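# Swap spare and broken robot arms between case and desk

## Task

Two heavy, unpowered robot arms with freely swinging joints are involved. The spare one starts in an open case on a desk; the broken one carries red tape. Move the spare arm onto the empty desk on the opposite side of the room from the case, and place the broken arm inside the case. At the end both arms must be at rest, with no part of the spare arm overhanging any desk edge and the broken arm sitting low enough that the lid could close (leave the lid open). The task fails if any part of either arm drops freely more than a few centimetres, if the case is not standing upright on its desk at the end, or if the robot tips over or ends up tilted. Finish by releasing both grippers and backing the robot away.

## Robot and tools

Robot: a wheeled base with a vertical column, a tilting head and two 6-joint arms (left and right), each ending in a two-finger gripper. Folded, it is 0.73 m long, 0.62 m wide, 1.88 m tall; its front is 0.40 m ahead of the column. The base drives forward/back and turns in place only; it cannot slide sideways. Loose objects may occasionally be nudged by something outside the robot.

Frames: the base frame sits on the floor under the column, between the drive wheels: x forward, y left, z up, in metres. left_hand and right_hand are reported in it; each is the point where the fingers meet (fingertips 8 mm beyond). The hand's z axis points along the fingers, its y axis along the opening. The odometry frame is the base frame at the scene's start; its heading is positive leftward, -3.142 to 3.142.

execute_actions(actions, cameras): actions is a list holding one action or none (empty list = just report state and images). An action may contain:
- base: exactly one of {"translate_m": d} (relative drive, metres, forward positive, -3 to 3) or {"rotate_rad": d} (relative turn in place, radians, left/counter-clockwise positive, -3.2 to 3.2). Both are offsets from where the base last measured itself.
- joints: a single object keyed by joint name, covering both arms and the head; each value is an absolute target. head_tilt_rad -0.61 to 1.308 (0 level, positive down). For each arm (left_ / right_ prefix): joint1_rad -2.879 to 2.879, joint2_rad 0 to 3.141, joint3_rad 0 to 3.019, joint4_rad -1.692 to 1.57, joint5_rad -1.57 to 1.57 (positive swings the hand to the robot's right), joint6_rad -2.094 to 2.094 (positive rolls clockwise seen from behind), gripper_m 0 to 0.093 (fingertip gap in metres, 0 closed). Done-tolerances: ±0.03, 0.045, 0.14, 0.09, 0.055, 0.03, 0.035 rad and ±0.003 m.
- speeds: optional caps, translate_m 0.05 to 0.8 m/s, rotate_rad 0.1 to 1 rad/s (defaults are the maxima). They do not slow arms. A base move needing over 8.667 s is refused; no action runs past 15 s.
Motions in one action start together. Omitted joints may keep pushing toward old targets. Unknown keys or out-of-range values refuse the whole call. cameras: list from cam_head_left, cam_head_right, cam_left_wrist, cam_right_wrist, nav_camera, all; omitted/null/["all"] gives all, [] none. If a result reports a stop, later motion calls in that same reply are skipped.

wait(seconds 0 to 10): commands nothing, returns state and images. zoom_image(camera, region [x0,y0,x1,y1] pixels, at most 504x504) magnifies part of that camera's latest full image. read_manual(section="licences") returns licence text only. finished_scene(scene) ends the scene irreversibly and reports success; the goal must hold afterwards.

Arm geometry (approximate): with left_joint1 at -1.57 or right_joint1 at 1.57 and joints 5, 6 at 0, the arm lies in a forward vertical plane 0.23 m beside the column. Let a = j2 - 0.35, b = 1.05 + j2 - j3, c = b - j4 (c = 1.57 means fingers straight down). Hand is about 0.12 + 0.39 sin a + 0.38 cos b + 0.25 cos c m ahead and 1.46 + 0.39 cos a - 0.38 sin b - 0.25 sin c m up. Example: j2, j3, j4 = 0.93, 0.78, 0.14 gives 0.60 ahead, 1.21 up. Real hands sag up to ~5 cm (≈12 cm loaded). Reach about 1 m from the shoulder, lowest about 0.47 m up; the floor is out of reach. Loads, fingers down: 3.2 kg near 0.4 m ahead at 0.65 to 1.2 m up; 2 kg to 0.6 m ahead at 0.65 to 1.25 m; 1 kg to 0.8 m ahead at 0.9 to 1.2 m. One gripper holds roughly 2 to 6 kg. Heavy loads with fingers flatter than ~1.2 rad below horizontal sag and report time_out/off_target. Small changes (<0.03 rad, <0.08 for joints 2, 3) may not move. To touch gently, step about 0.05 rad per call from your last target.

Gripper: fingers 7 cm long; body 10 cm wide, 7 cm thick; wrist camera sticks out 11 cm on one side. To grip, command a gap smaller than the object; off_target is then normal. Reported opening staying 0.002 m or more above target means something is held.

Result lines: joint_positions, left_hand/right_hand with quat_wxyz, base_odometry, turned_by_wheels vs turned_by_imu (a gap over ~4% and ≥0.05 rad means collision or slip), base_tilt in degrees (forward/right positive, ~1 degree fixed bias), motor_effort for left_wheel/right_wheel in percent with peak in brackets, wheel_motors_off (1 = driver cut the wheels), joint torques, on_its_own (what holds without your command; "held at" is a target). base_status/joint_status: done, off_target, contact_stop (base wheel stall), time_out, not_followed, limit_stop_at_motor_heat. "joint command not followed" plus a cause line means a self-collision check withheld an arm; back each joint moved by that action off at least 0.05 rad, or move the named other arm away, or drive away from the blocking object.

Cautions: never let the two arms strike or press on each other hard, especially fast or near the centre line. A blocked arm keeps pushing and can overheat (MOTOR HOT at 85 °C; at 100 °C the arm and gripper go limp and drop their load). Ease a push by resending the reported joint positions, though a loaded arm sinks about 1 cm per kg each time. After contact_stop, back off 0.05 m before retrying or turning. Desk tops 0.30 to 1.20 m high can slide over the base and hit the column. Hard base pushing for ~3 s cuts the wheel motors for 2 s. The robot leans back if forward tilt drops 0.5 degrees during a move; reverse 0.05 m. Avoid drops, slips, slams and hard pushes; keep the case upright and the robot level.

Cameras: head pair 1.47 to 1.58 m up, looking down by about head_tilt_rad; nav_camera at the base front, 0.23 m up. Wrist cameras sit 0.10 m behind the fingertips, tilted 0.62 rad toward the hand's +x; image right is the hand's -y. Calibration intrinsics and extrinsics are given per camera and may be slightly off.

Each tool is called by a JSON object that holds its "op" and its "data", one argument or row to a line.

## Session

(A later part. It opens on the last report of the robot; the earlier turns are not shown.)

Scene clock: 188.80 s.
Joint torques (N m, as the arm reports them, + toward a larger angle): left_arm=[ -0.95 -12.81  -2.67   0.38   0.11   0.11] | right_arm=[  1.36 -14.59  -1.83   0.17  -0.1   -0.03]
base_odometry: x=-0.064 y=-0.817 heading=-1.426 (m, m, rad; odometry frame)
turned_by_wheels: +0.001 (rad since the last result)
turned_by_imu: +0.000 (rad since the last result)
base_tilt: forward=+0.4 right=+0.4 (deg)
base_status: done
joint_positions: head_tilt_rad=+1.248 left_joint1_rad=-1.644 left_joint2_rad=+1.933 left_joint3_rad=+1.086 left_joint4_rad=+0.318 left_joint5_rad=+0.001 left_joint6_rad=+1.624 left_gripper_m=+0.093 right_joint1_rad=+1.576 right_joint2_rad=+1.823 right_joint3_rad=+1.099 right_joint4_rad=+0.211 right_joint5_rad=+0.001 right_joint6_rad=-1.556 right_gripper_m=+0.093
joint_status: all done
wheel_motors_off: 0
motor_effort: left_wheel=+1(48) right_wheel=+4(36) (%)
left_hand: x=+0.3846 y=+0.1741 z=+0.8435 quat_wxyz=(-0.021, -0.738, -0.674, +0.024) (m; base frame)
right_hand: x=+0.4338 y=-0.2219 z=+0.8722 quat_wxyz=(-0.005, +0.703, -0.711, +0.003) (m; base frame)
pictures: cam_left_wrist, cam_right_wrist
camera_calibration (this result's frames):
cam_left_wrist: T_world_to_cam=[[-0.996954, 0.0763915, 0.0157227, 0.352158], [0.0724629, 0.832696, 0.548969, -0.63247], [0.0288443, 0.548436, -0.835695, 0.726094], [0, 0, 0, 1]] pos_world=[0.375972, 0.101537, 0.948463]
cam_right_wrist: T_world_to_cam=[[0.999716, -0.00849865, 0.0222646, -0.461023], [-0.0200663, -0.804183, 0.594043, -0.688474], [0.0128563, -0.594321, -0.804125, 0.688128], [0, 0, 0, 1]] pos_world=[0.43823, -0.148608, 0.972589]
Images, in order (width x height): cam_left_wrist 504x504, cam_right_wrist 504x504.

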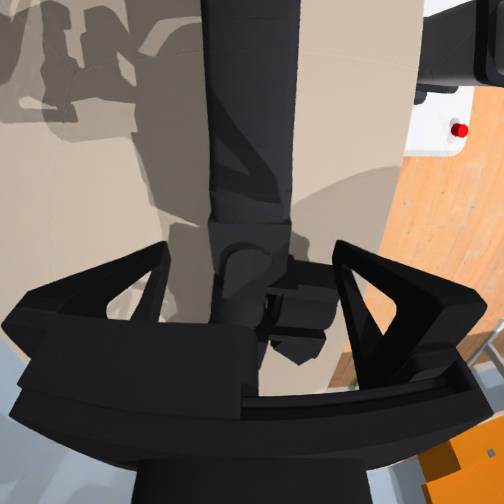

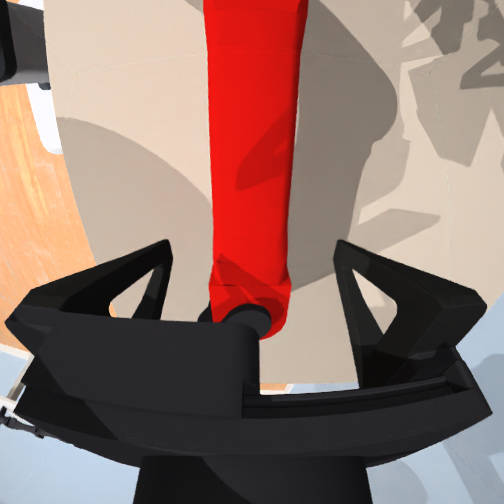

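{"op": "execute_actions", "data": {
  "actions": [
    {"joints":{"left_joint2_rad":1.99,"left_joint3_rad":1.145,"right_joint2_rad":1.88,"right_joint3_rad":1.155}}
  ],
  "cameras": []
}}

{"op": "execute_actions", "data": {
  "actions": [
    {"joints":{"left_joint2_rad":2.045,"left_joint3_rad":1.205,"right_joint2_rad":1.94,"right_joint3_rad":1.21}}
  ],
  "cameras": []
}}

{"op": "execute_actions", "data": {
  "actions": [
    {"joints":{"left_joint2_rad":2.095,"left_joint3_rad":1.26,"left_joint4_rad":0.31,"right_joint2_rad":1.995,"right_joint3_rad":1.265}}
  ],
  "cameras": []
}}

{"op": "execute_actions", "data": {
  "actions": [
    {"joints":{"left_joint2_rad":2.145,"left_joint3_rad":1.315,"right_joint2_rad":2.045,"right_joint3_rad":1.32}}
  ],
  "cameras": ["cam_left_wrist","cam_right_wrist"]
}}

{"op": "execute_actions", "data": {
  "actions": [
    {"joints":{"left_gripper_m":0.0,"right_gripper_m":0.0}}
  ],
  "cameras": ["cam_left_wrist","cam_right_wrist"]
}}

Scene clock: 197.17 s.
Joint torques (N m, as the arm reports them, + toward a larger angle): left_arm=[ -0.99 -11.32  -2.73   0.48   0.12   0.12] | right_arm=[  0.71 -13.16  -2.35   0.3   -0.14  -0.07]
base_odometry: x=-0.064 y=-0.817 heading=-1.426 (m, m, rad; odometry frame)
turned_by_wheels: +0.000 (rad since the last result)
turned_by_imu: -0.001 (rad since the last result)
base_tilt: forward=+0.4 right=+0.3 (deg)
base_status: not commanded
joint_positions: head_tilt_rad=+1.248 left_joint1_rad=-1.644 left_joint2_rad=+1.979 left_joint3_rad=+1.151 left_joint4_rad=+0.318 left_joint5_rad=+0.001 left_joint6_rad=+1.624 left_gripper_m=+0.093 right_joint1_rad=+1.576 right_joint2_rad=+1.867 right_joint3_rad=+1.162 right_joint4_rad=+0.211 right_joint5_rad=+0.001 right_joint6_rad=-1.556 right_gripper_m=+0.093
joint_status: all done
wheel_motors_off: 0
motor_effort: left_wheel=+2(3) right_wheel=+4(5) (%)
left_hand: x=+0.3957 y=+0.1724 z=+0.8237 quat_wxyz=(-0.028, -0.737, -0.675, +0.017) (m; base frame)
right_hand: x=+0.4466 y=-0.2218 z=+0.8541 quat_wxyz=(-0.012, +0.703, -0.711, +0.009) (m; base frame)
pictures: none
No camera images: the call's "cameras" was empty. Leave "cameras" out to get every camera's image.

Scene clock: 197.87 s.
Joint torques (N m, as the arm reports them, + toward a larger angle): left_arm=[ -1.25 -11.14  -2.51   0.49   0.12   0.12] | right_arm=[ -0.41 -13.67  -2.13   0.36  -0.12  -0.09]
base_odometry: x=-0.064 y=-0.817 heading=-1.426 (m, m, rad; odometry frame)
turned_by_wheels: +0.000 (rad since the last result)
turned_by_imu: +0.000 (rad since the last result)
base_tilt: forward=+0.5 right=+0.4 (deg)
base_status: not commanded
joint_positions: head_tilt_rad=+1.248 left_joint1_rad=-1.644 left_joint2_rad=+2.039 left_joint3_rad=+1.208 left_joint4_rad=+0.318 left_joint5_rad=+0.001 left_joint6_rad=+1.624 left_gripper_m=+0.093 right_joint1_rad=+1.576 right_joint2_rad=+1.932 right_joint3_rad=+1.215 right_joint4_rad=+0.211 right_joint5_rad=+0.001 right_joint6_rad=-1.556 right_gripper_m=+0.093
joint_status: all done
wheel_motors_off: 0
motor_effort: left_wheel=+2(5) right_wheel=+4(5) (%)
left_hand: x=+0.3914 y=+0.1711 z=+0.8010 quat_wxyz=(-0.027, -0.738, -0.675, +0.019) (m; base frame)
right_hand: x=+0.4390 y=-0.2217 z=+0.8297 quat_wxyz=(-0.007, +0.703, -0.711, +0.005) (m; base frame)
pictures: none
No camera images: the call's "cameras" was empty. Leave "cameras" out to get every camera's image.

Scene clock: 198.57 s.
Joint torques (N m, as the arm reports them, + toward a larger angle): left_arm=[ -1.28 -11.34  -2.44  -0.01   0.13   0.11] | right_arm=[  0.83 -13.27  -2.26   0.35  -0.13  -0.05]
base_odometry: x=-0.064 y=-0.817 heading=-1.426 (m, m, rad; odometry frame)
turned_by_wheels: +0.000 (rad since the last result)
turned_by_imu: +0.000 (rad since the last result)
base_tilt: forward=+0.5 right=+0.3 (deg)
base_status: not commanded
joint_positions: head_tilt_rad=+1.248 left_joint1_rad=-1.644 left_joint2_rad=+2.086 left_joint3_rad=+1.263 left_joint4_rad=+0.318 left_joint5_rad=+0.001 left_joint6_rad=+1.624 left_gripper_m=+0.093 right_joint1_rad=+1.576 right_joint2_rad=+1.984 right_joint3_rad=+1.270 right_joint4_rad=+0.211 right_joint5_rad=+0.001 right_joint6_rad=-1.556 right_gripper_m=+0.093
joint_status: all done
wheel_motors_off: 0
motor_effort: left_wheel=+1(4) right_wheel=+6(5) (%)
left_hand: x=+0.3942 y=+0.1698 z=+0.7824 quat_wxyz=(-0.030, -0.737, -0.675, +0.015) (m; base frame)
right_hand: x=+0.4406 y=-0.2216 z=+0.8095 quat_wxyz=(-0.009, +0.703, -0.711, +0.006) (m; base frame)
pictures: none
No camera images: the call's "cameras" was empty. Leave "cameras" out to get every camera's image.

Scene clock: 199.23 s.
Joint torques (N m, as the arm reports them, + toward a larger angle): left_arm=[ -1.22 -11.42  -2.5   -0.01   0.12   0.11] | right_arm=[  0.89 -13.43  -2.05   0.24  -0.14  -0.06]
base_odometry: x=-0.064 y=-0.817 heading=-1.426 (m, m, rad; odometry frame)
turned_by_wheels: +0.000 (rad since the last result)
turned_by_imu: +0.000 (rad since the last result)
base_tilt: forward=+0.6 right=+0.3 (deg)
base_status: not commanded
joint_positions: head_tilt_rad=+1.248 left_joint1_rad=-1.644 left_joint2_rad=+2.137 left_joint3_rad=+1.318 left_joint4_rad=+0.318 left_joint5_rad=+0.001 left_joint6_rad=+1.624 left_gripper_m=+0.093 right_joint1_rad=+1.576 right_joint2_rad=+2.034 right_joint3_rad=+1.325 right_joint4_rad=+0.211 right_joint5_rad=+0.001 right_joint6_rad=-1.556 right_gripper_m=+0.093
joint_status: all done
wheel_motors_off: 0
motor_effort: left_wheel=+4(3) right_wheel=+4(4) (%)
left_hand: x=+0.3924 y=+0.1686 z=+0.7628 quat_wxyz=(-0.031, -0.737, -0.675, +0.014) (m; base frame)
right_hand: x=+0.4419 y=-0.2215 z=+0.7902 quat_wxyz=(-0.010, +0.703, -0.711, +0.008) (m; base frame)
pictures: cam_left_wrist, cam_right_wrist
camera_calibration (this result's frames):
cam_left_wrist: T_world_to_cam=[[-0.997136, 0.0746023, -0.0124272, 0.38352], [0.0554973, 0.833381, 0.549906, -0.578349], [0.0513808, 0.547642, -0.835134, 0.652228], [0, 0, 0, 1]] pos_world=[0.381007, 0.0961868, 0.867501]
cam_right_wrist: T_world_to_cam=[[0.999288, -0.00856797, 0.0367532, -0.478541], [-0.0287297, -0.804204, 0.593658, -0.635141], [0.0244706, -0.594291, -0.803878, 0.617003], [0, 0, 0, 1]] pos_world=[0.444854, -0.148205, 0.890639]
Images, in order (width x height): cam_left_wrist 504x504, cam_right_wrist 504x504.

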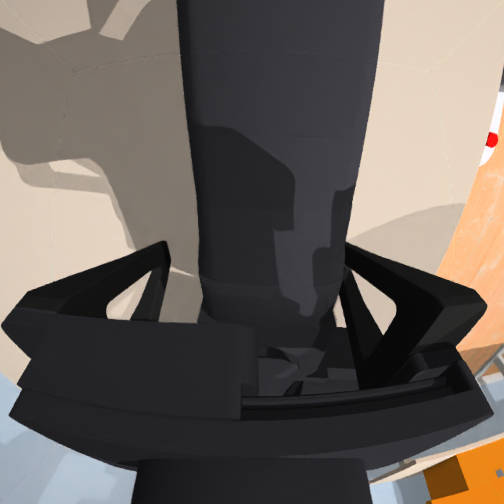

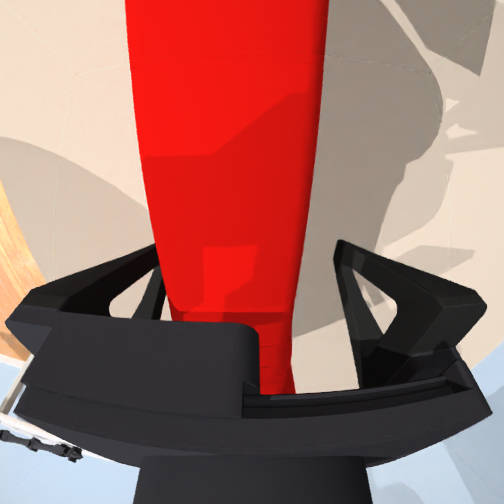

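Scene clock: 199.93 s.
Joint torques (N m, as the arm reports them, + toward a larger angle): left_arm=[ -1.17 -11.65  -2.12   0.09   0.22   0.1 ] | right_arm=[  0.84 -13.42  -1.43   0.31  -0.16  -0.09]
base_odometry: x=-0.064 y=-0.817 heading=-1.426 (m, m, rad; odometry frame)
turned_by_wheels: +0.000 (rad since the last result)
turned_by_imu: +0.000 (rad since the last result)
base_tilt: forward=+0.5 right=+0.4 (deg)
base_status: not commanded
joint_positions: head_tilt_rad=+1.248 left_joint1_rad=-1.644 left_joint2_rad=+2.142 left_joint3_rad=+1.312 left_joint4_rad=+0.314 left_joint5_rad=-0.001 left_joint6_rad=+1.625 left_gripper_m=+0.057 right_joint1_rad=+1.576 right_joint2_rad=+2.039 right_joint3_rad=+1.317 right_joint4_rad=+0.207 right_joint5_rad=+0.001 right_joint6_rad=-1.552 right_gripper_m=+0.053
joint_status: left_gripper_m off_target (ended at +0.057, target +0.000); right_gripper_m off_target (ended at +0.053, target +0.000)
wheel_motors_off: 0
motor_effort: left_wheel=+5(5) right_wheel=+4(6) (%)
left_hand: x=+0.3845 y=+0.1693 z=+0.7620 quat_wxyz=(-0.025, -0.738, -0.674, +0.019) (m; base frame)
right_hand: x=+0.4327 y=-0.2215 z=+0.7892 quat_wxyz=(-0.005, +0.702, -0.713, +0.002) (m; base frame)
pictures: cam_left_wrist, cam_right_wrist
camera_calibration (this result's frames):
cam_left_wrist: T_world_to_cam=[[-0.997025, 0.0770417, 0.00240456, 0.363771], [0.0655936, 0.831661, 0.551395, -0.582763], [0.0404807, 0.549913, -0.834241, 0.654796], [0, 0, 0, 1]] pos_world=[0.374408, 0.0965546, 0.866716]
cam_right_wrist: T_world_to_cam=[[0.999725, -0.0123063, 0.0199564, -0.457054], [-0.0217538, -0.804349, 0.593759, -0.637895], [0.00874496, -0.59403, -0.804395, 0.623707], [0, 0, 0, 1]] pos_world=[0.437597, -0.148214, 0.889584]
Images, in order (width x height): cam_left_wrist 504x504, cam_right_wrist 504x504.

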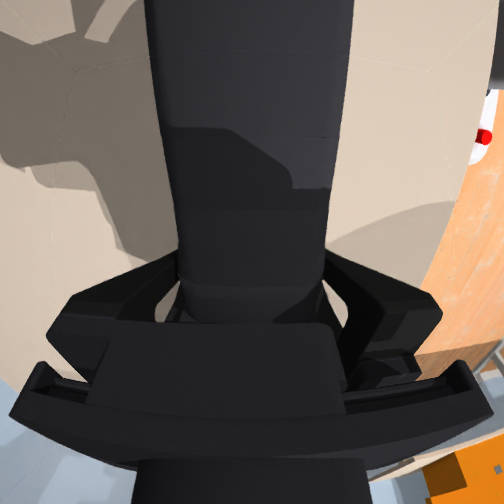

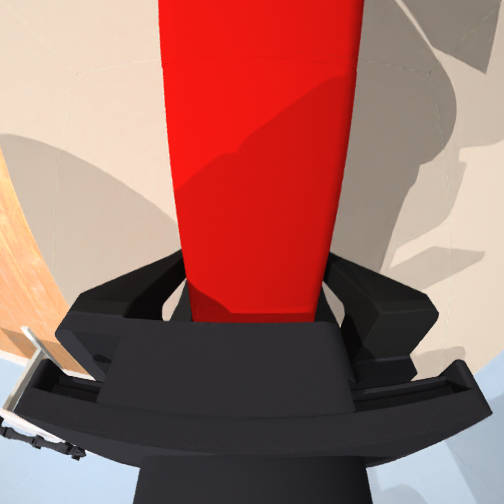

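{"op": "execute_actions", "data": {
  "actions": [
    {"joints":{"left_joint2_rad":1.97,"left_joint3_rad":1.17,"left_joint4_rad":0.32,"right_joint2_rad":1.88,"right_joint3_rad":1.2}}
  ],
  "cameras": []
}}

{"op": "execute_actions", "data": {
  "actions": [
    {"joints":{"left_joint2_rad":1.83,"left_joint3_rad":1.04,"right_joint1_rad":1.59,"right_joint2_rad":1.75,"right_joint3_rad":1.09}}
  ],
  "cameras": []
}}

{"op": "execute_actions", "data": {
  "actions": [
    {"joints":{"left_joint2_rad":1.7,"left_joint3_rad":0.93,"left_joint4_rad":0.3,"right_joint1_rad":1.595,"right_joint2_rad":1.63,"right_joint3_rad":1.0,"right_joint4_rad":0.17}}
  ],
  "cameras": []
}}

{"op": "execute_actions", "data": {
  "actions": [
    {"joints":{"left_joint2_rad":1.54,"left_joint3_rad":0.82,"left_joint4_rad":0.27,"right_joint1_rad":1.605,"right_joint2_rad":1.47,"right_joint3_rad":0.89,"right_joint4_rad":0.11}}
  ],
  "cameras": ["cam_head_left"]
}}

{"op": "execute_actions", "data": {
  "actions": [
    {"base":{"translate_m":-1.21},"speeds":{"translate_m":0.35},"joints":{"left_joint2_rad":1.33,"left_joint3_rad":0.69,"left_joint4_rad":0.19,"right_joint1_rad":1.615,"right_joint2_rad":1.26,"right_joint3_rad":0.78,"right_joint4_rad":0.02}}
  ],
  "cameras": []
}}

{"op": "execute_actions", "data": {
  "actions": [
    {"base":{"rotate_rad":1.545},"speeds":{"rotate_rad":0.45},"joints":{"left_joint2_rad":1.09,"left_joint3_rad":0.6,"left_joint4_rad":0.05,"right_joint1_rad":1.63,"right_joint2_rad":1.04,"right_joint3_rad":0.71,"right_joint4_rad":-0.12,"head_tilt_rad":0.9}}
  ],
  "cameras": ["cam_head_left"]
}}

{"op": "execute_actions", "data": {
  "actions": [
    {"base":{"translate_m":0.35},"speeds":{"translate_m":0.3},"joints":{"left_joint2_rad":0.83,"left_joint3_rad":0.555,"left_joint4_rad":-0.16,"right_joint1_rad":1.65,"right_joint2_rad":0.82,"right_joint3_rad":0.68,"right_joint4_rad":-0.3}}
  ],
  "cameras": ["cam_head_left"]
}}

Scene clock: 211.03 s.
Joint torques (N m, as the arm reports them, + toward a larger angle): left_arm=[ -1.16 -19.27  -4.86   0.34   0.46  -0.01] | right_arm=[  0.48 -22.04  -5.71   0.1    0.27  -0.22]
base_odometry: x=-0.064 y=-0.817 heading=-1.426 (m, m, rad; odometry frame)
turned_by_wheels: +0.000 (rad since the last result)
turned_by_imu: -0.001 (rad since the last result)
base_tilt: forward=+0.5 right=+0.4 (deg)
base_status: not commanded
joint_positions: head_tilt_rad=+1.248 left_joint1_rad=-1.642 left_joint2_rad=+2.059 left_joint3_rad=+1.203 left_joint4_rad=+0.316 left_joint5_rad=-0.007 left_joint6_rad=+1.639 left_gripper_m=+0.057 right_joint1_rad=+1.580 right_joint2_rad=+1.987 right_joint3_rad=+1.236 right_joint4_rad=+0.219 right_joint5_rad=-0.012 right_joint6_rad=-1.540 right_gripper_m=+0.053
joint_status: all done
wheel_motors_off: 0
motor_effort: left_wheel=+3(4) right_wheel=+4(3) (%)
left_hand: x=+0.3755 y=+0.1747 z=+0.7963 quat_wxyz=(-0.014, -0.743, -0.669, +0.024) (m; base frame)
right_hand: x=+0.4199 y=-0.2170 z=+0.8114 quat_wxyz=(-0.004, +0.698, -0.716, -0.010) (m; base frame)
pictures: none
No camera images: the call's "cameras" was empty. Leave "cameras" out to get every camera's image.

Scene clock: 212.00 s.
Joint torques (N m, as the arm reports them, + toward a larger angle): left_arm=[ -1.28 -18.8   -4.96   0.2    0.31  -0.02] | right_arm=[  0.91 -21.2   -5.14   0.28   0.13  -0.22]
base_odometry: x=-0.064 y=-0.817 heading=-1.426 (m, m, rad; odometry frame)
turned_by_wheels: +0.000 (rad since the last result)
turned_by_imu: +0.000 (rad since the last result)
base_tilt: forward=+0.5 right=+0.3 (deg)
base_status: not commanded
joint_positions: head_tilt_rad=+1.248 left_joint1_rad=-1.639 left_joint2_rad=+1.914 left_joint3_rad=+1.078 left_joint4_rad=+0.319 left_joint5_rad=-0.004 left_joint6_rad=+1.637 left_gripper_m=+0.057 right_joint1_rad=+1.587 right_joint2_rad=+1.841 right_joint3_rad=+1.123 right_joint4_rad=+0.211 right_joint5_rad=-0.007 right_joint6_rad=-1.542 right_gripper_m=+0.053
joint_status: all done
wheel_motors_off: 0
motor_effort: left_wheel=+4(5) right_wheel=+2(5) (%)
left_hand: x=+0.3919 y=+0.1784 z=+0.8495 quat_wxyz=(-0.022, -0.741, -0.670, +0.017) (m; base frame)
right_hand: x=+0.4378 y=-0.2131 z=+0.8647 quat_wxyz=(-0.013, +0.700, -0.714, -0.002) (m; base frame)
pictures: none
No camera images: the call's "cameras" was empty. Leave "cameras" out to get every camera's image.

Scene clock: 212.87 s.
Joint torques (N m, as the arm reports them, + toward a larger angle): left_arm=[ -1.3  -20.18  -4.65   0.03   0.29   0.01] | right_arm=[  1.03 -21.71  -4.32   0.12   0.13  -0.14]
base_odometry: x=-0.064 y=-0.817 heading=-1.426 (m, m, rad; odometry frame)
turned_by_wheels: +0.000 (rad since the last result)
turned_by_imu: +0.000 (rad since the last result)
base_tilt: forward=+0.6 right=+0.4 (deg)
base_status: not commanded
joint_positions: head_tilt_rad=+1.248 left_joint1_rad=-1.639 left_joint2_rad=+1.795 left_joint3_rad=+0.964 left_joint4_rad=+0.303 left_joint5_rad=-0.004 left_joint6_rad=+1.632 left_gripper_m=+0.057 right_joint1_rad=+1.593 right_joint2_rad=+1.726 right_joint3_rad=+1.028 right_joint4_rad=+0.179 right_joint5_rad=-0.007 right_joint6_rad=-1.547 right_gripper_m=+0.053
joint_status: all done
wheel_motors_off: 0
motor_effort: left_wheel=+3(3) right_wheel=+4(4) (%)
left_hand: x=+0.3883 y=+0.1812 z=+0.8944 quat_wxyz=(-0.019, -0.740, -0.672, +0.021) (m; base frame)
right_hand: x=+0.4363 y=-0.2100 z=+0.9074 quat_wxyz=(-0.011, +0.702, -0.712, -0.008) (m; base frame)
pictures: none
No camera images: the call's "cameras" was empty. Leave "cameras" out to get every camera's image.

Scene clock: 213.90 s.
Joint torques (N m, as the arm reports them, + toward a larger angle): left_arm=[ -0.4  -20.14  -4.18   0.31   0.13   0.02] | right_arm=[  1.98 -21.09  -3.86  -0.06  -0.03  -0.16]
base_odometry: x=-0.064 y=-0.817 heading=-1.426 (m, m, rad; odometry frame)
turned_by_wheels: +0.000 (rad since the last result)
turned_by_imu: +0.000 (rad since the last result)
base_tilt: forward=+0.6 right=+0.4 (deg)
base_status: not commanded
joint_positions: head_tilt_rad=+1.248 left_joint1_rad=-1.642 left_joint2_rad=+1.639 left_joint3_rad=+0.853 left_joint4_rad=+0.268 left_joint5_rad=+0.001 left_joint6_rad=+1.630 left_gripper_m=+0.057 right_joint1_rad=+1.597 right_joint2_rad=+1.559 right_joint3_rad=+0.917 right_joint4_rad=+0.124 right_joint5_rad=-0.003 right_joint6_rad=-1.544 right_gripper_m=+0.053
joint_status: all done
wheel_motors_off: 0
motor_effort: left_wheel=+3(3) right_wheel=+4(5) (%)
left_hand: x=+0.3953 y=+0.1816 z=+0.9483 quat_wxyz=(-0.025, -0.739, -0.673, +0.020) (m; base frame)
right_hand: x=+0.4402 y=-0.2089 z=+0.9661 quat_wxyz=(-0.011, +0.702, -0.712, -0.008) (m; base frame)
pictures: cam_head_left
camera_calibration (this result's frames):
cam_head_left: T_world_to_cam=[[-0.000109715, -0.999966, -0.0083056, 0.0426959], [-0.976792, 0.00188613, -0.214181, 0.391782], [0.214189, 0.00808935, -0.976759, 1.41673], [0, 0, 0, 1]] pos_world=[0.0792471, 0.0304951, 1.46807]
Images, in order (width x height): cam_head_left 896x504.

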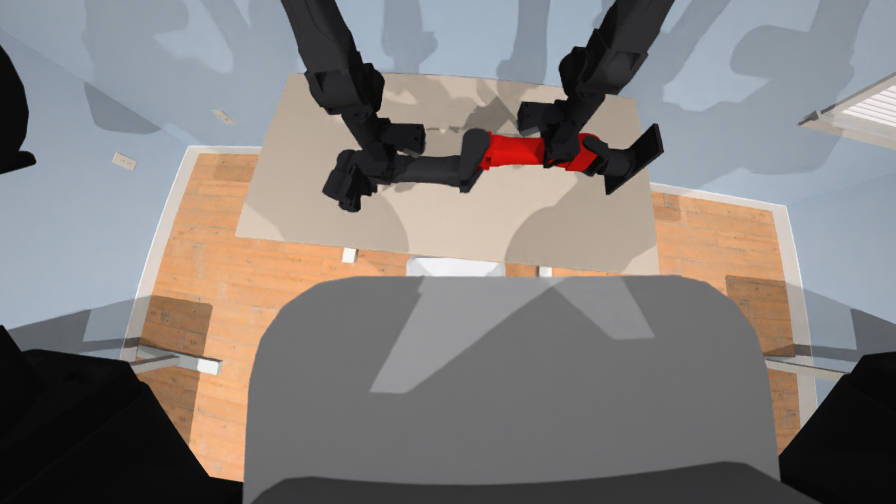

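Scene clock: 218.53 s.
Joint torques (N m, as the arm reports them, + toward a larger angle): left_arm=[ -0.56 -18.74  -2.73   0.35   0.11   0.09] | right_arm=[  1.27 -20.16  -1.47  -0.04  -0.09  -0.2 ]
base_odometry: x=-0.239 y=+0.380 heading=-1.426 (m, m, rad; odometry frame)
turned_by_wheels: +0.000 (rad since the last result)
turned_by_imu: +0.002 (rad since the last result)
base_tilt: forward=+0.5 right=+0.4 (deg)
base_status: done
joint_positions: head_tilt_rad=+1.248 left_joint1_rad=-1.643 left_joint2_rad=+1.417 left_joint3_rad=+0.707 left_joint4_rad=+0.187 left_joint5_rad=+0.001 left_joint6_rad=+1.627 left_gripper_m=+0.057 right_joint1_rad=+1.610 right_joint2_rad=+1.345 right_joint3_rad=+0.791 right_joint4_rad=+0.029 right_joint5_rad=-0.002 right_joint6_rad=-1.541 right_gripper_m=+0.053
joint_status: all done
wheel_motors_off: 0
motor_effort: left_wheel=+1(72) right_wheel=-1(45) (%)
left_hand: x=+0.3902 y=+0.1860 z=+1.0207 quat_wxyz=(-0.023, -0.739, -0.673, +0.022) (m; base frame)
right_hand: x=+0.4353 y=-0.2041 z=+1.0372 quat_wxyz=(-0.012, +0.703, -0.711, -0.013) (m; base frame)
pictures: none
No camera images: the call's "cameras" was empty. Leave "cameras" out to get every camera's image.

Scene clock: 223.37 s.
Joint torques (N m, as the arm reports them, + toward a larger angle): left_arm=[ -0.42 -17.78  -0.83   0.24   0.09   0.12] | right_arm=[  1.39 -19.6    1.07  -0.16  -0.24  -0.24]
base_odometry: x=-0.239 y=+0.380 heading=+0.116 (m, m, rad; odometry frame)
turned_by_wheels: +1.542 (rad since the last result)
turned_by_imu: +1.545 (rad since the last result)
base_tilt: forward=+0.5 right=+0.3 (deg)
base_status: done
joint_positions: head_tilt_rad=+0.915 left_joint1_rad=-1.642 left_joint2_rad=+1.178 left_joint3_rad=+0.605 left_joint4_rad=+0.047 left_joint5_rad=+0.001 left_joint6_rad=+1.624 left_gripper_m=+0.057 right_joint1_rad=+1.627 right_joint2_rad=+1.128 right_joint3_rad=+0.709 right_joint4_rad=-0.106 right_joint5_rad=+0.003 right_joint6_rad=-1.539 right_gripper_m=+0.053
joint_status: all done
wheel_motors_off: 0
motor_effort: left_wheel=-8(53) right_wheel=+9(57) (%)
left_hand: x=+0.3883 y=+0.1904 z=+1.0891 quat_wxyz=(-0.022, -0.737, -0.675, +0.023) (m; base frame)
right_hand: x=+0.4342 y=-0.1991 z=+1.1041 quat_wxyz=(-0.015, +0.706, -0.708, -0.017) (m; base frame)
pictures: cam_head_left
camera_calibration (this result's frames):
cam_head_left: T_world_to_cam=[[0.00261334, -0.999966, -0.00788451, 0.0419112], [-0.852983, 0.00188613, -0.521935, 0.859534], [0.521932, 0.00808935, -0.852949, 1.21067], [0, 0, 0, 1]] pos_world=[0.10117, 0.0304951, 1.48159]
Images, in order (width x height): cam_head_left 896x504.

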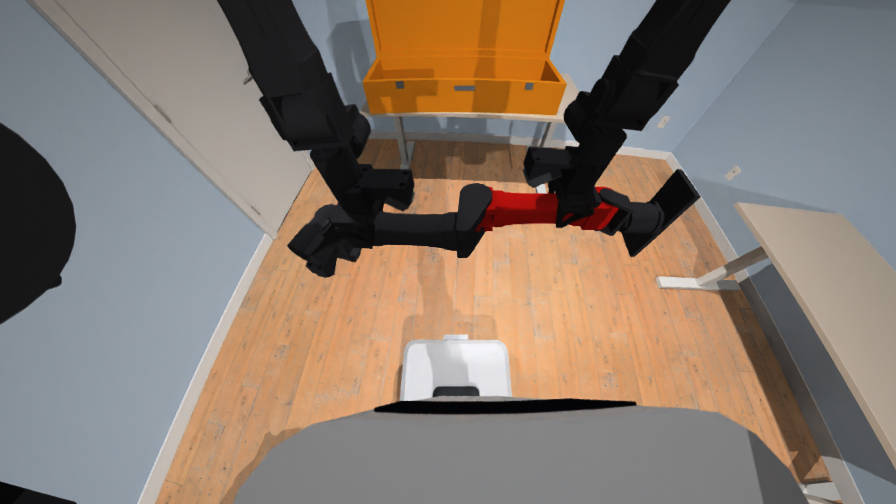

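Scene clock: 225.80 s.
Joint torques (N m, as the arm reports them, + toward a larger angle): left_arm=[ -0.06 -16.1    2.09   0.1    0.2    0.12] | right_arm=[  0.82 -18.61   4.61  -0.11  -0.22  -0.23]
base_odometry: x=+0.109 y=+0.421 heading=+0.116 (m, m, rad; odometry frame)
turned_by_wheels: +0.000 (rad since the last result)
turned_by_imu: -0.001 (rad since the last result)
base_tilt: forward=+0.5 right=+0.4 (deg)
base_status: done
joint_positions: head_tilt_rad=+0.914 left_joint1_rad=-1.645 left_joint2_rad=+0.914 left_joint3_rad=+0.539 left_joint4_rad=-0.159 left_joint5_rad=-0.001 left_joint6_rad=+1.623 left_gripper_m=+0.057 right_joint1_rad=+1.643 right_joint2_rad=+0.914 right_joint3_rad=+0.661 right_joint4_rad=-0.285 right_joint5_rad=+0.002 right_joint6_rad=-1.532 right_gripper_m=+0.053
joint_status: all done
wheel_motors_off: 0
motor_effort: left_wheel=+1(51) right_wheel=+0(56) (%)
left_hand: x=+0.3839 y=+0.1942 z=+1.1578 quat_wxyz=(-0.019, -0.738, -0.674, +0.026) (m; base frame)
right_hand: x=+0.4284 y=-0.1949 z=+1.1675 quat_wxyz=(-0.015, +0.706, -0.708, -0.027) (m; base frame)
pictures: cam_head_left
camera_calibration (this result's frames):
cam_head_left: T_world_to_cam=[[0.00262103, -0.999966, -0.00788196, 0.0419069], [-0.852474, 0.00188613, -0.522767, 0.860788], [0.522763, 0.00808935, -0.852439, 1.20985], [0, 0, 0, 1]] pos_world=[0.101227, 0.0304951, 1.48164]
Images, in order (width x height): cam_head_left 896x504.

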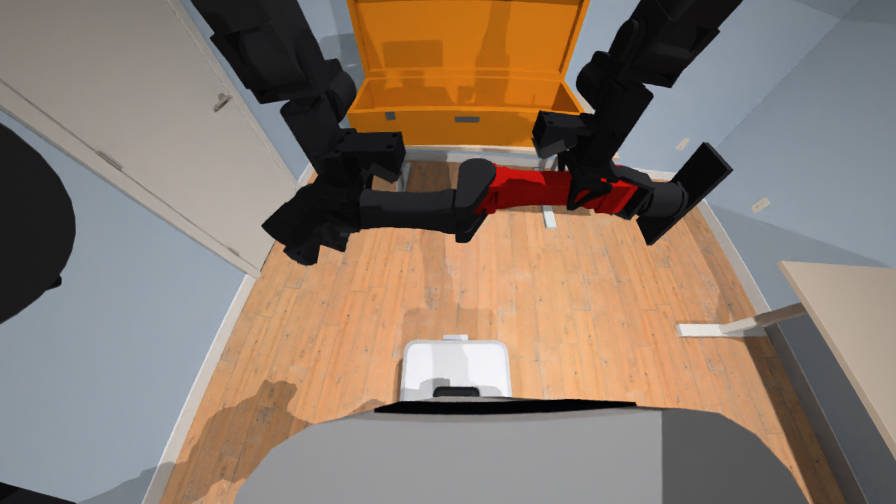

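{"op": "execute_actions", "data": {
  "actions": [
    {"base":{"translate_m":1.02},"speeds":{"translate_m":0.3},"joints":{"head_tilt_rad":1.25}}
  ],
  "cameras": []
}}

{"op": "execute_actions", "data": {
  "actions": [
    {"joints":{"left_joint2_rad":0.98,"left_joint3_rad":0.58,"left_joint4_rad":-0.04,"right_joint2_rad":0.95,"right_joint3_rad":0.695,"right_joint4_rad":-0.19,"left_joint1_rad":-1.635}}
  ],
  "cameras": []
}}

{"op": "execute_actions", "data": {
  "actions": [
    {"joints":{"left_joint2_rad":1.13,"left_joint3_rad":0.62,"left_joint4_rad":0.08,"left_joint1_rad":-1.62,"right_joint2_rad":1.08,"right_joint3_rad":0.725,"right_joint4_rad":-0.09}}
  ],
  "cameras": ["cam_head_left"]
}}

{"op": "execute_actions", "data": {
  "actions": [
    {"joints":{"left_joint2_rad":1.27,"left_joint3_rad":0.67,"left_joint4_rad":0.16,"left_joint1_rad":-1.61,"right_joint2_rad":1.21,"right_joint3_rad":0.76,"right_joint4_rad":-0.01}}
  ],
  "cameras": []
}}

{"op": "execute_actions", "data": {
  "actions": [
    {"joints":{"left_joint2_rad":1.4,"left_joint3_rad":0.73,"left_joint4_rad":0.22,"left_joint1_rad":-1.6,"right_joint2_rad":1.33,"right_joint3_rad":0.81,"right_joint4_rad":0.05}}
  ],
  "cameras": ["cam_head_left"]
}}

Scene clock: 238.87 s.
Joint torques (N m, as the arm reports them, + toward a larger angle): left_arm=[ -0.13 -16.4    2.02   0.19   0.21   0.13] | right_arm=[  1.22 -19.45   4.46  -0.41  -0.23  -0.3 ]
base_odometry: x=+1.122 y=+0.539 heading=+0.116 (m, m, rad; odometry frame)
turned_by_wheels: +0.000 (rad since the last result)
turned_by_imu: -0.003 (rad since the last result)
base_tilt: forward=+0.5 right=+0.3 (deg)
base_status: done
joint_positions: head_tilt_rad=+1.248 left_joint1_rad=-1.645 left_joint2_rad=+0.915 left_joint3_rad=+0.540 left_joint4_rad=-0.160 left_joint5_rad=-0.001 left_joint6_rad=+1.623 left_gripper_m=+0.057 right_joint1_rad=+1.643 right_joint2_rad=+0.915 right_joint3_rad=+0.661 right_joint4_rad=-0.285 right_joint5_rad=+0.002 right_joint6_rad=-1.532 right_gripper_m=+0.053
joint_status: all done
wheel_motors_off: 0
motor_effort: left_wheel=-1(30) right_wheel=-1(31) (%)
left_hand: x=+0.3843 y=+0.1941 z=+1.1578 quat_wxyz=(-0.019, -0.738, -0.674, +0.026) (m; base frame)
right_hand: x=+0.4288 y=-0.1950 z=+1.1674 quat_wxyz=(-0.015, +0.706, -0.707, -0.027) (m; base frame)
pictures: none
No camera images: the call's "cameras" was empty. Leave "cameras" out to get every camera's image.

Scene clock: 239.87 s.
Joint torques (N m, as the arm reports them, + toward a larger angle): left_arm=[ -0.21 -17.03   0.56   0.42   0.18   0.08] | right_arm=[  1.45 -20.16   2.65  -0.02  -0.35  -0.32]
base_odometry: x=+1.122 y=+0.539 heading=+0.116 (m, m, rad; odometry frame)
turned_by_wheels: +0.000 (rad since the last result)
turned_by_imu: +0.000 (rad since the last result)
base_tilt: forward=+0.5 right=+0.4 (deg)
base_status: not commanded
joint_positions: head_tilt_rad=+1.248 left_joint1_rad=-1.636 left_joint2_rad=+1.072 left_joint3_rad=+0.571 left_joint4_rad=-0.047 left_joint5_rad=-0.001 left_joint6_rad=+1.627 left_gripper_m=+0.057 right_joint1_rad=+1.643 right_joint2_rad=+1.052 right_joint3_rad=+0.684 right_joint4_rad=-0.181 right_joint5_rad=+0.006 right_joint6_rad=-1.529 right_gripper_m=+0.053
joint_status: all done
wheel_motors_off: 0
motor_effort: left_wheel=+0(0) right_wheel=+1(2) (%)
left_hand: x=+0.3814 y=+0.1959 z=+1.1170 quat_wxyz=(-0.011, -0.737, -0.675, +0.028) (m; base frame)
right_hand: x=+0.4258 y=-0.1931 z=+1.1268 quat_wxyz=(-0.010, +0.705, -0.708, -0.029) (m; base frame)
pictures: none
No camera images: the call's "cameras" was empty. Leave "cameras" out to get every camera's image.

Scene clock: 240.83 s.
Joint torques (N m, as the arm reports them, + toward a larger angle): left_arm=[ -0.04 -17.83  -0.73   0.4   -0.15   0.03] | right_arm=[  1.3  -20.36   0.82  -0.29  -0.44  -0.31]
base_odometry: x=+1.122 y=+0.539 heading=+0.116 (m, m, rad; odometry frame)
turned_by_wheels: +0.000 (rad since the last result)
turned_by_imu: +0.000 (rad since the last result)
base_tilt: forward=+0.5 right=+0.4 (deg)
base_status: not commanded
joint_positions: head_tilt_rad=+1.248 left_joint1_rad=-1.622 left_joint2_rad=+1.218 left_joint3_rad=+0.620 left_joint4_rad=+0.072 left_joint5_rad=+0.006 left_joint6_rad=+1.633 left_gripper_m=+0.057 right_joint1_rad=+1.643 right_joint2_rad=+1.177 right_joint3_rad=+0.726 right_joint4_rad=-0.077 right_joint5_rad=+0.008 right_joint6_rad=-1.529 right_gripper_m=+0.053
joint_status: all done
wheel_motors_off: 0
motor_effort: left_wheel=+0(1) right_wheel=+1(2) (%)
left_hand: x=+0.3891 y=+0.1987 z=+1.0776 quat_wxyz=(-0.018, -0.737, -0.675, +0.018) (m; base frame)
right_hand: x=+0.4340 y=-0.1908 z=+1.0899 quat_wxyz=(-0.018, +0.705, -0.709, -0.021) (m; base frame)
pictures: cam_head_left
camera_calibration (this result's frames):
cam_head_left: T_world_to_cam=[[-0.000106432, -0.999966, -0.00830564, 0.0426958], [-0.976707, 0.00188613, -0.214567, 0.392372], [0.214575, 0.00808935, -0.976674, 1.41658], [0, 0, 0, 1]] pos_world=[0.0792755, 0.0304951, 1.46808]
Images, in order (width x height): cam_head_left 896x504.

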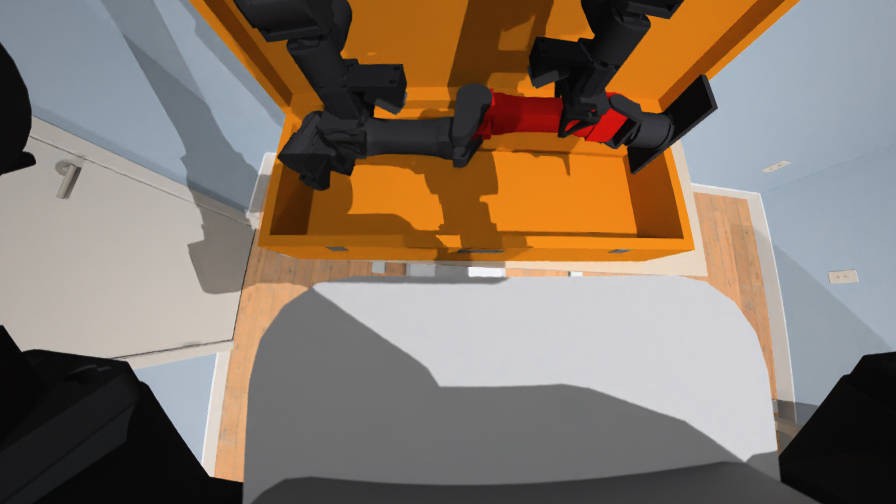

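Scene clock: 241.93 s.
Joint torques (N m, as the arm reports them, + toward a larger angle): left_arm=[ -0.16 -18.08  -1.82   0.46  -0.23  -0.03] | right_arm=[  1.4  -20.31  -1.18  -0.21  -0.44  -0.3 ]
base_odometry: x=+1.122 y=+0.539 heading=+0.116 (m, m, rad; odometry frame)
turned_by_wheels: +0.000 (rad since the last result)
turned_by_imu: +0.000 (rad since the last result)
base_tilt: forward=+0.5 right=+0.4 (deg)
base_status: not commanded
joint_positions: head_tilt_rad=+1.248 left_joint1_rad=-1.613 left_joint2_rad=+1.357 left_joint3_rad=+0.677 left_joint4_rad=+0.153 left_joint5_rad=+0.008 left_joint6_rad=+1.640 left_gripper_m=+0.057 right_joint1_rad=+1.643 right_joint2_rad=+1.305 right_joint3_rad=+0.772 right_joint4_rad=+0.004 right_joint5_rad=+0.008 right_joint6_rad=-1.525 right_gripper_m=+0.053
joint_status: all done
wheel_motors_off: 0
motor_effort: left_wheel=-1(4) right_wheel=+0(0) (%)
left_hand: x=+0.3892 y=+0.2013 z=+1.0379 quat_wxyz=(-0.015, -0.738, -0.674, +0.016) (m; base frame)
right_hand: x=+0.4331 y=-0.1885 z=+1.0506 quat_wxyz=(-0.017, +0.704, -0.710, -0.022) (m; base frame)
pictures: none
No camera images: the call's "cameras" was empty. Leave "cameras" out to get every camera's image.

Scene clock: 242.97 s.
Joint torques (N m, as the arm reports them, + toward a larger angle): left_arm=[  0.23 -18.75  -2.87   0.37  -0.32  -0.06] | right_arm=[  2.19 -20.25  -2.74  -0.29  -0.5   -0.34]
base_odometry: x=+1.122 y=+0.539 heading=+0.116 (m, m, rad; odometry frame)
turned_by_wheels: +0.000 (rad since the last result)
turned_by_imu: +0.000 (rad since the last result)
base_tilt: forward=+0.5 right=+0.4 (deg)
base_status: not commanded
joint_positions: head_tilt_rad=+1.248 left_joint1_rad=-1.605 left_joint2_rad=+1.484 left_joint3_rad=+0.746 left_joint4_rad=+0.214 left_joint5_rad=+0.010 left_joint6_rad=+1.643 left_gripper_m=+0.057 right_joint1_rad=+1.643 right_joint2_rad=+1.421 right_joint3_rad=+0.831 right_joint4_rad=+0.063 right_joint5_rad=+0.009 right_joint6_rad=-1.523 right_gripper_m=+0.053
joint_status: all done
wheel_motors_off: 0
motor_effort: left_wheel=-1(4) right_wheel=+0(1) (%)
left_hand: x=+0.3915 y=+0.2039 z=+0.9987 quat_wxyz=(-0.014, -0.738, -0.675, +0.014) (m; base frame)
right_hand: x=+0.4352 y=-0.1862 z=+1.0134 quat_wxyz=(-0.017, +0.703, -0.711, -0.021) (m; base frame)
pictures: cam_head_left
camera_calibration (this result's frames):
cam_head_left: T_world_to_cam=[[-0.000106432, -0.999966, -0.00830564, 0.0426958], [-0.976707, 0.00188613, -0.214567, 0.392372], [0.214575, 0.00808935, -0.976674, 1.41658], [0, 0, 0, 1]] pos_world=[0.0792755, 0.0304951, 1.46808]
Images, in order (width x height): cam_head_left 896x504.

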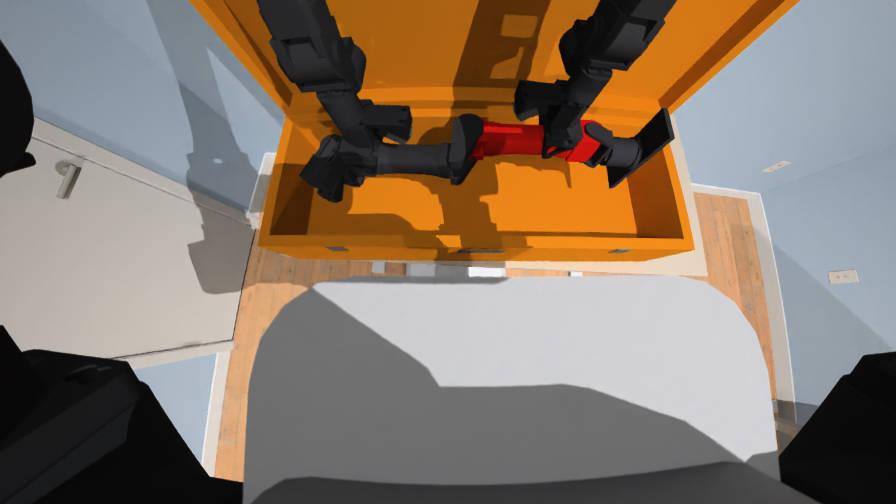

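{"op": "execute_actions", "data": {
  "actions": [
    {"joints":{"left_joint2_rad":1.51,"left_joint3_rad":0.8,"left_joint4_rad":0.26,"left_joint1_rad":-1.595,"right_joint2_rad":1.44,"right_joint3_rad":0.865,"right_joint4_rad":0.09}}
  ],
  "cameras": []
}}

{"op": "execute_actions", "data": {
  "actions": [
    {"joints":{"left_joint2_rad":1.6,"left_joint3_rad":0.86,"left_joint4_rad":0.28,"left_joint1_rad":-1.59,"right_joint2_rad":1.53,"right_joint3_rad":0.92,"right_joint4_rad":0.13}}
  ],
  "cameras": []
}}

{"op": "execute_actions", "data": {
  "actions": [
    {"joints":{"left_joint2_rad":1.66,"left_joint3_rad":0.9,"left_joint4_rad":0.3,"right_joint2_rad":1.59,"right_joint3_rad":0.96,"right_joint4_rad":0.15}}
  ],
  "cameras": []
}}

{"op": "execute_actions", "data": {
  "actions": [
    {"joints":{"left_joint1_rad":-1.64,"right_joint1_rad":1.6,"left_joint2_rad":1.69,"left_joint3_rad":0.92,"right_joint2_rad":1.62,"right_joint3_rad":0.985}}
  ],
  "cameras": []
}}

{"op": "execute_actions", "data": {
  "actions": [
    {"joints":{"left_joint1_rad":-1.69,"right_joint1_rad":1.55,"left_joint2_rad":1.72,"left_joint3_rad":0.95,"right_joint2_rad":1.65,"right_joint3_rad":1.01,"right_joint4_rad":0.17,"left_joint5_rad":-0.04,"right_joint5_rad":-0.04}}
  ],
  "cameras": ["cam_head_left"]
}}

Scene clock: 249.67 s.
Joint torques (N m, as the arm reports them, + toward a larger angle): left_arm=[  0.07 -19.15  -3.44   0.52  -0.3   -0.09] | right_arm=[  1.92 -21.03  -3.97  -0.2   -0.52  -0.34]
base_odometry: x=+1.122 y=+0.539 heading=+0.116 (m, m, rad; odometry frame)
turned_by_wheels: +0.000 (rad since the last result)
turned_by_imu: -0.001 (rad since the last result)
base_tilt: forward=+0.5 right=+0.4 (deg)
base_status: not commanded
joint_positions: head_tilt_rad=+1.248 left_joint1_rad=-1.600 left_joint2_rad=+1.597 left_joint3_rad=+0.822 left_joint4_rad=+0.251 left_joint5_rad=+0.009 left_joint6_rad=+1.647 left_gripper_m=+0.057 right_joint1_rad=+1.643 right_joint2_rad=+1.529 right_joint3_rad=+0.895 right_joint4_rad=+0.106 right_joint5_rad=+0.011 right_joint6_rad=-1.520 right_gripper_m=+0.053
joint_status: all done
wheel_motors_off: 0
motor_effort: left_wheel=+0(1) right_wheel=+1(2) (%)
left_hand: x=+0.3941 y=+0.2060 z=+0.9617 quat_wxyz=(-0.013, -0.738, -0.674, +0.012) (m; base frame)
right_hand: x=+0.4364 y=-0.1843 z=+0.9776 quat_wxyz=(-0.016, +0.702, -0.712, -0.020) (m; base frame)
pictures: none
No camera images: the call's "cameras" was empty. Leave "cameras" out to get every camera's image.

Scene clock: 250.50 s.
Joint torques (N m, as the arm reports them, + toward a larger angle): left_arm=[  0.3  -19.14  -4.22   0.47  -0.27  -0.11] | right_arm=[  2.18 -21.51  -4.59   0.04  -0.58  -0.39]
base_odometry: x=+1.122 y=+0.539 heading=+0.116 (m, m, rad; odometry frame)
turned_by_wheels: +0.000 (rad since the last result)
turned_by_imu: +0.000 (rad since the last result)
base_tilt: forward=+0.5 right=+0.3 (deg)
base_status: not commanded
joint_positions: head_tilt_rad=+1.248 left_joint1_rad=-1.596 left_joint2_rad=+1.685 left_joint3_rad=+0.889 left_joint4_rad=+0.272 left_joint5_rad=+0.009 left_joint6_rad=+1.649 left_gripper_m=+0.057 right_joint1_rad=+1.643 right_joint2_rad=+1.617 right_joint3_rad=+0.954 right_joint4_rad=+0.140 right_joint5_rad=+0.012 right_joint6_rad=-1.519 right_gripper_m=+0.053
joint_status: all done
wheel_motors_off: 0
motor_effort: left_wheel=-1(2) right_wheel=+1(2) (%)
left_hand: x=+0.3948 y=+0.2079 z=+0.9310 quat_wxyz=(-0.011, -0.738, -0.674, +0.011) (m; base frame)
right_hand: x=+0.4374 y=-0.1824 z=+0.9469 quat_wxyz=(-0.018, +0.701, -0.712, -0.018) (m; base frame)
pictures: none
No camera images: the call's "cameras" was empty. Leave "cameras" out to get every camera's image.

Scene clock: 251.27 s.
Joint torques (N m, as the arm reports them, + toward a larger angle): left_arm=[  0.18 -15.39  -2.22   1.06  -0.02  -0.12] | right_arm=[  2.   -21.08  -4.81  -0.15  -0.34  -0.37]
base_odometry: x=+1.122 y=+0.539 heading=+0.116 (m, m, rad; odometry frame)
turned_by_wheels: +0.000 (rad since the last result)
turned_by_imu: +0.000 (rad since the last result)
base_tilt: forward=+0.6 right=+0.4 (deg)
base_status: not commanded
joint_positions: head_tilt_rad=+1.248 left_joint1_rad=-1.597 left_joint2_rad=+1.699 left_joint3_rad=+0.903 left_joint4_rad=+0.276 left_joint5_rad=+0.003 left_joint6_rad=+1.650 left_gripper_m=+0.057 right_joint1_rad=+1.640 right_joint2_rad=+1.669 right_joint3_rad=+0.995 right_joint4_rad=+0.164 right_joint5_rad=+0.004 right_joint6_rad=-1.524 right_gripper_m=+0.053
joint_status: all done
wheel_motors_off: 0
motor_effort: left_wheel=+0(1) right_wheel=+0(3) (%)
left_hand: x=+0.3973 y=+0.2081 z=+0.9258 quat_wxyz=(-0.010, -0.739, -0.674, +0.007) (m; base frame)
right_hand: x=+0.4423 y=-0.1823 z=+0.9284 quat_wxyz=(-0.024, +0.702, -0.711, -0.015) (m; base frame)
pictures: none
No camera images: the call's "cameras" was empty. Leave "cameras" out to get every camera's image.

Scene clock: 252.07 s.
Joint torques (N m, as the arm reports them, + toward a larger angle): left_arm=[ -0.73 -14.22  -1.52   1.05   0.28   0.07] | right_arm=[  0.81 -21.14  -4.89  -0.29   0.09  -0.13]
base_odometry: x=+1.122 y=+0.539 heading=+0.116 (m, m, rad; odometry frame)
turned_by_wheels: +0.000 (rad since the last result)
turned_by_imu: +0.000 (rad since the last result)
base_tilt: forward=+0.6 right=+0.3 (deg)
base_status: not commanded
joint_positions: head_tilt_rad=+1.248 left_joint1_rad=-1.641 left_joint2_rad=+1.720 left_joint3_rad=+0.910 left_joint4_rad=+0.276 left_joint5_rad=-0.003 left_joint6_rad=+1.627 left_gripper_m=+0.057 right_joint1_rad=+1.596 right_joint2_rad=+1.705 right_joint3_rad=+1.020 right_joint4_rad=+0.169 right_joint5_rad=-0.005 right_joint6_rad=-1.549 right_gripper_m=+0.053
joint_status: all done
wheel_motors_off: 0
motor_effort: left_wheel=+0(2) right_wheel=+0(1) (%)
left_hand: x=+0.3901 y=+0.1818 z=+0.9206 quat_wxyz=(-0.017, -0.738, -0.674, +0.023) (m; base frame)
right_hand: x=+0.4406 y=-0.2082 z=+0.9145 quat_wxyz=(-0.012, +0.704, -0.710, -0.007) (m; base frame)
pictures: none
No camera images: the call's "cameras" was empty. Leave "cameras" out to get every camera's image.

Scene clock: 252.97 s.
Joint torques (N m, as the arm reports them, + toward a larger angle): left_arm=[ -0.93 -14.71  -1.74   1.1    0.1    0.21] | right_arm=[  0.75 -21.07  -4.85  -0.01  -0.05  -0.06]
base_odometry: x=+1.122 y=+0.539 heading=+0.116 (m, m, rad; odometry frame)
turned_by_wheels: +0.000 (rad since the last result)
turned_by_imu: +0.000 (rad since the last result)
base_tilt: forward=+0.5 right=+0.4 (deg)
base_status: not commanded
joint_positions: head_tilt_rad=+1.248 left_joint1_rad=-1.697 left_joint2_rad=+1.750 left_joint3_rad=+0.944 left_joint4_rad=+0.276 left_joint5_rad=-0.039 left_joint6_rad=+1.614 left_gripper_m=+0.057 right_joint1_rad=+1.540 right_joint2_rad=+1.741 right_joint3_rad=+1.045 right_joint4_rad=+0.186 right_joint5_rad=-0.042 right_joint6_rad=-1.565 right_gripper_m=+0.053
joint_status: all done
wheel_motors_off: 0
motor_effort: left_wheel=+1(2) right_wheel=+1(3) (%)
left_hand: x=+0.3932 y=+0.1518 z=+0.9111 quat_wxyz=(-0.023, -0.743, -0.668, +0.026) (m; base frame)
right_hand: x=+0.4402 y=-0.2389 z=+0.9015 quat_wxyz=(-0.010, +0.700, -0.714, +0.000) (m; base frame)
pictures: cam_head_left
camera_calibration (this result's frames):
cam_head_left: T_world_to_cam=[[-0.00010643, -0.999966, -0.00830564, 0.0426958], [-0.976707, 0.00188613, -0.214567, 0.392373], [0.214575, 0.00808935, -0.976674, 1.41658], [0, 0, 0, 1]] pos_world=[0.0792755, 0.0304951, 1.46808]
Images, in order (width x height): cam_head_left 896x504.

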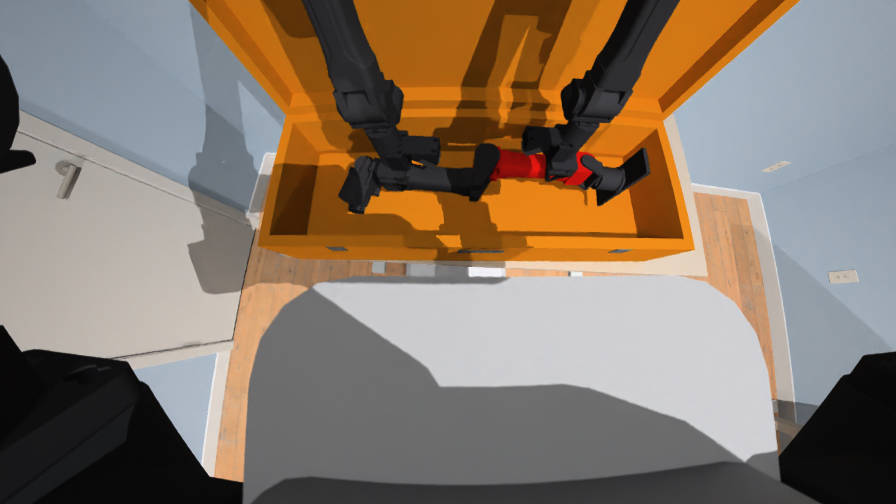

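{"op": "execute_actions", "data": {
  "actions": [
    {"joints":{"left_joint1_rad":-1.73,"right_joint1_rad":1.51,"left_joint2_rad":1.75,"left_joint3_rad":0.975,"left_joint5_rad":-0.08,"right_joint5_rad":-0.08,"left_joint6_rad":1.59,"right_joint6_rad":-1.59}}
  ],
  "cameras": []
}}

{"op": "execute_actions", "data": {
  "actions": [
    {"joints":{"left_joint2_rad":1.8,"left_joint3_rad":1.02,"left_joint4_rad":0.31,"right_joint2_rad":1.71,"right_joint3_rad":1.05,"right_joint4_rad":0.19}}
  ],
  "cameras": ["cam_head_left"]
}}

Scene clock: 256.93 s.
Joint torques (N m, as the arm reports them, + toward a larger angle): left_arm=[ -1.54 -15.27  -2.33   0.95  -0.22   0.06] | right_arm=[  0.6  -21.61  -5.09  -0.21  -0.56   0.02]
base_odometry: x=+1.122 y=+0.539 heading=+0.116 (m, m, rad; odometry frame)
turned_by_wheels: +0.000 (rad since the last result)
turned_by_imu: -0.001 (rad since the last result)
base_tilt: forward=+0.5 right=+0.4 (deg)
base_status: not commanded
joint_positions: head_tilt_rad=+1.248 left_joint1_rad=-1.736 left_joint2_rad=+1.787 left_joint3_rad=+0.978 left_joint4_rad=+0.279 left_joint5_rad=-0.071 left_joint6_rad=+1.590 left_gripper_m=+0.057 right_joint1_rad=+1.500 right_joint2_rad=+1.742 right_joint3_rad=+1.045 right_joint4_rad=+0.186 right_joint5_rad=-0.067 right_joint6_rad=-1.584 right_gripper_m=+0.053
joint_status: all done
wheel_motors_off: 0
motor_effort: left_wheel=+0(0) right_wheel=+2(2) (%)
left_hand: x=+0.3929 y=+0.1304 z=+0.9001 quat_wxyz=(-0.025, -0.742, -0.670, +0.026) (m; base frame)
right_hand: x=+0.4396 y=-0.2608 z=+0.9023 quat_wxyz=(-0.007, +0.699, -0.715, +0.003) (m; base frame)
pictures: none
No camera images: the call's "cameras" was empty. Leave "cameras" out to get every camera's image.

Scene clock: 257.67 s.
Joint torques (N m, as the arm reports them, + toward a larger angle): left_arm=[ -2.05 -16.68  -3.5    0.66  -0.21  -0.05] | right_arm=[  0.12 -21.58  -5.79  -0.11  -0.55  -0.05]
base_odometry: x=+1.122 y=+0.539 heading=+0.116 (m, m, rad; odometry frame)
turned_by_wheels: +0.000 (rad since the last result)
turned_by_imu: +0.000 (rad since the last result)
base_tilt: forward=+0.5 right=+0.4 (deg)
base_status: not commanded
joint_positions: head_tilt_rad=+1.248 left_joint1_rad=-1.732 left_joint2_rad=+1.857 left_joint3_rad=+1.039 left_joint4_rad=+0.296 left_joint5_rad=-0.071 left_joint6_rad=+1.600 left_gripper_m=+0.057 right_joint1_rad=+1.500 right_joint2_rad=+1.803 right_joint3_rad=+1.090 right_joint4_rad=+0.202 right_joint5_rad=-0.067 right_joint6_rad=-1.575 right_gripper_m=+0.053
joint_status: all done
wheel_motors_off: 0
motor_effort: left_wheel=+0(0) right_wheel=+2(2) (%)
left_hand: x=+0.3943 y=+0.1294 z=+0.8741 quat_wxyz=(-0.026, -0.744, -0.667, +0.022) (m; base frame)
right_hand: x=+0.4369 y=-0.2620 z=+0.8802 quat_wxyz=(-0.007, +0.696, -0.718, +0.003) (m; base frame)
pictures: cam_head_left
camera_calibration (this result's frames):
cam_head_left: T_world_to_cam=[[-0.000106433, -0.999966, -0.00830564, 0.0426958], [-0.976707, 0.00188613, -0.214567, 0.392372], [0.214575, 0.00808935, -0.976674, 1.41658], [0, 0, 0, 1]] pos_world=[0.0792755, 0.0304951, 1.46808]
Images, in order (width x height): cam_head_left 896x504.

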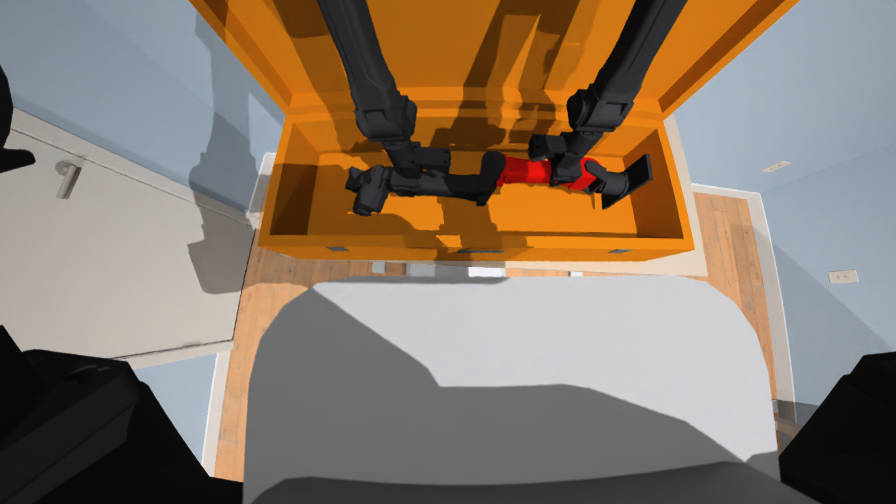

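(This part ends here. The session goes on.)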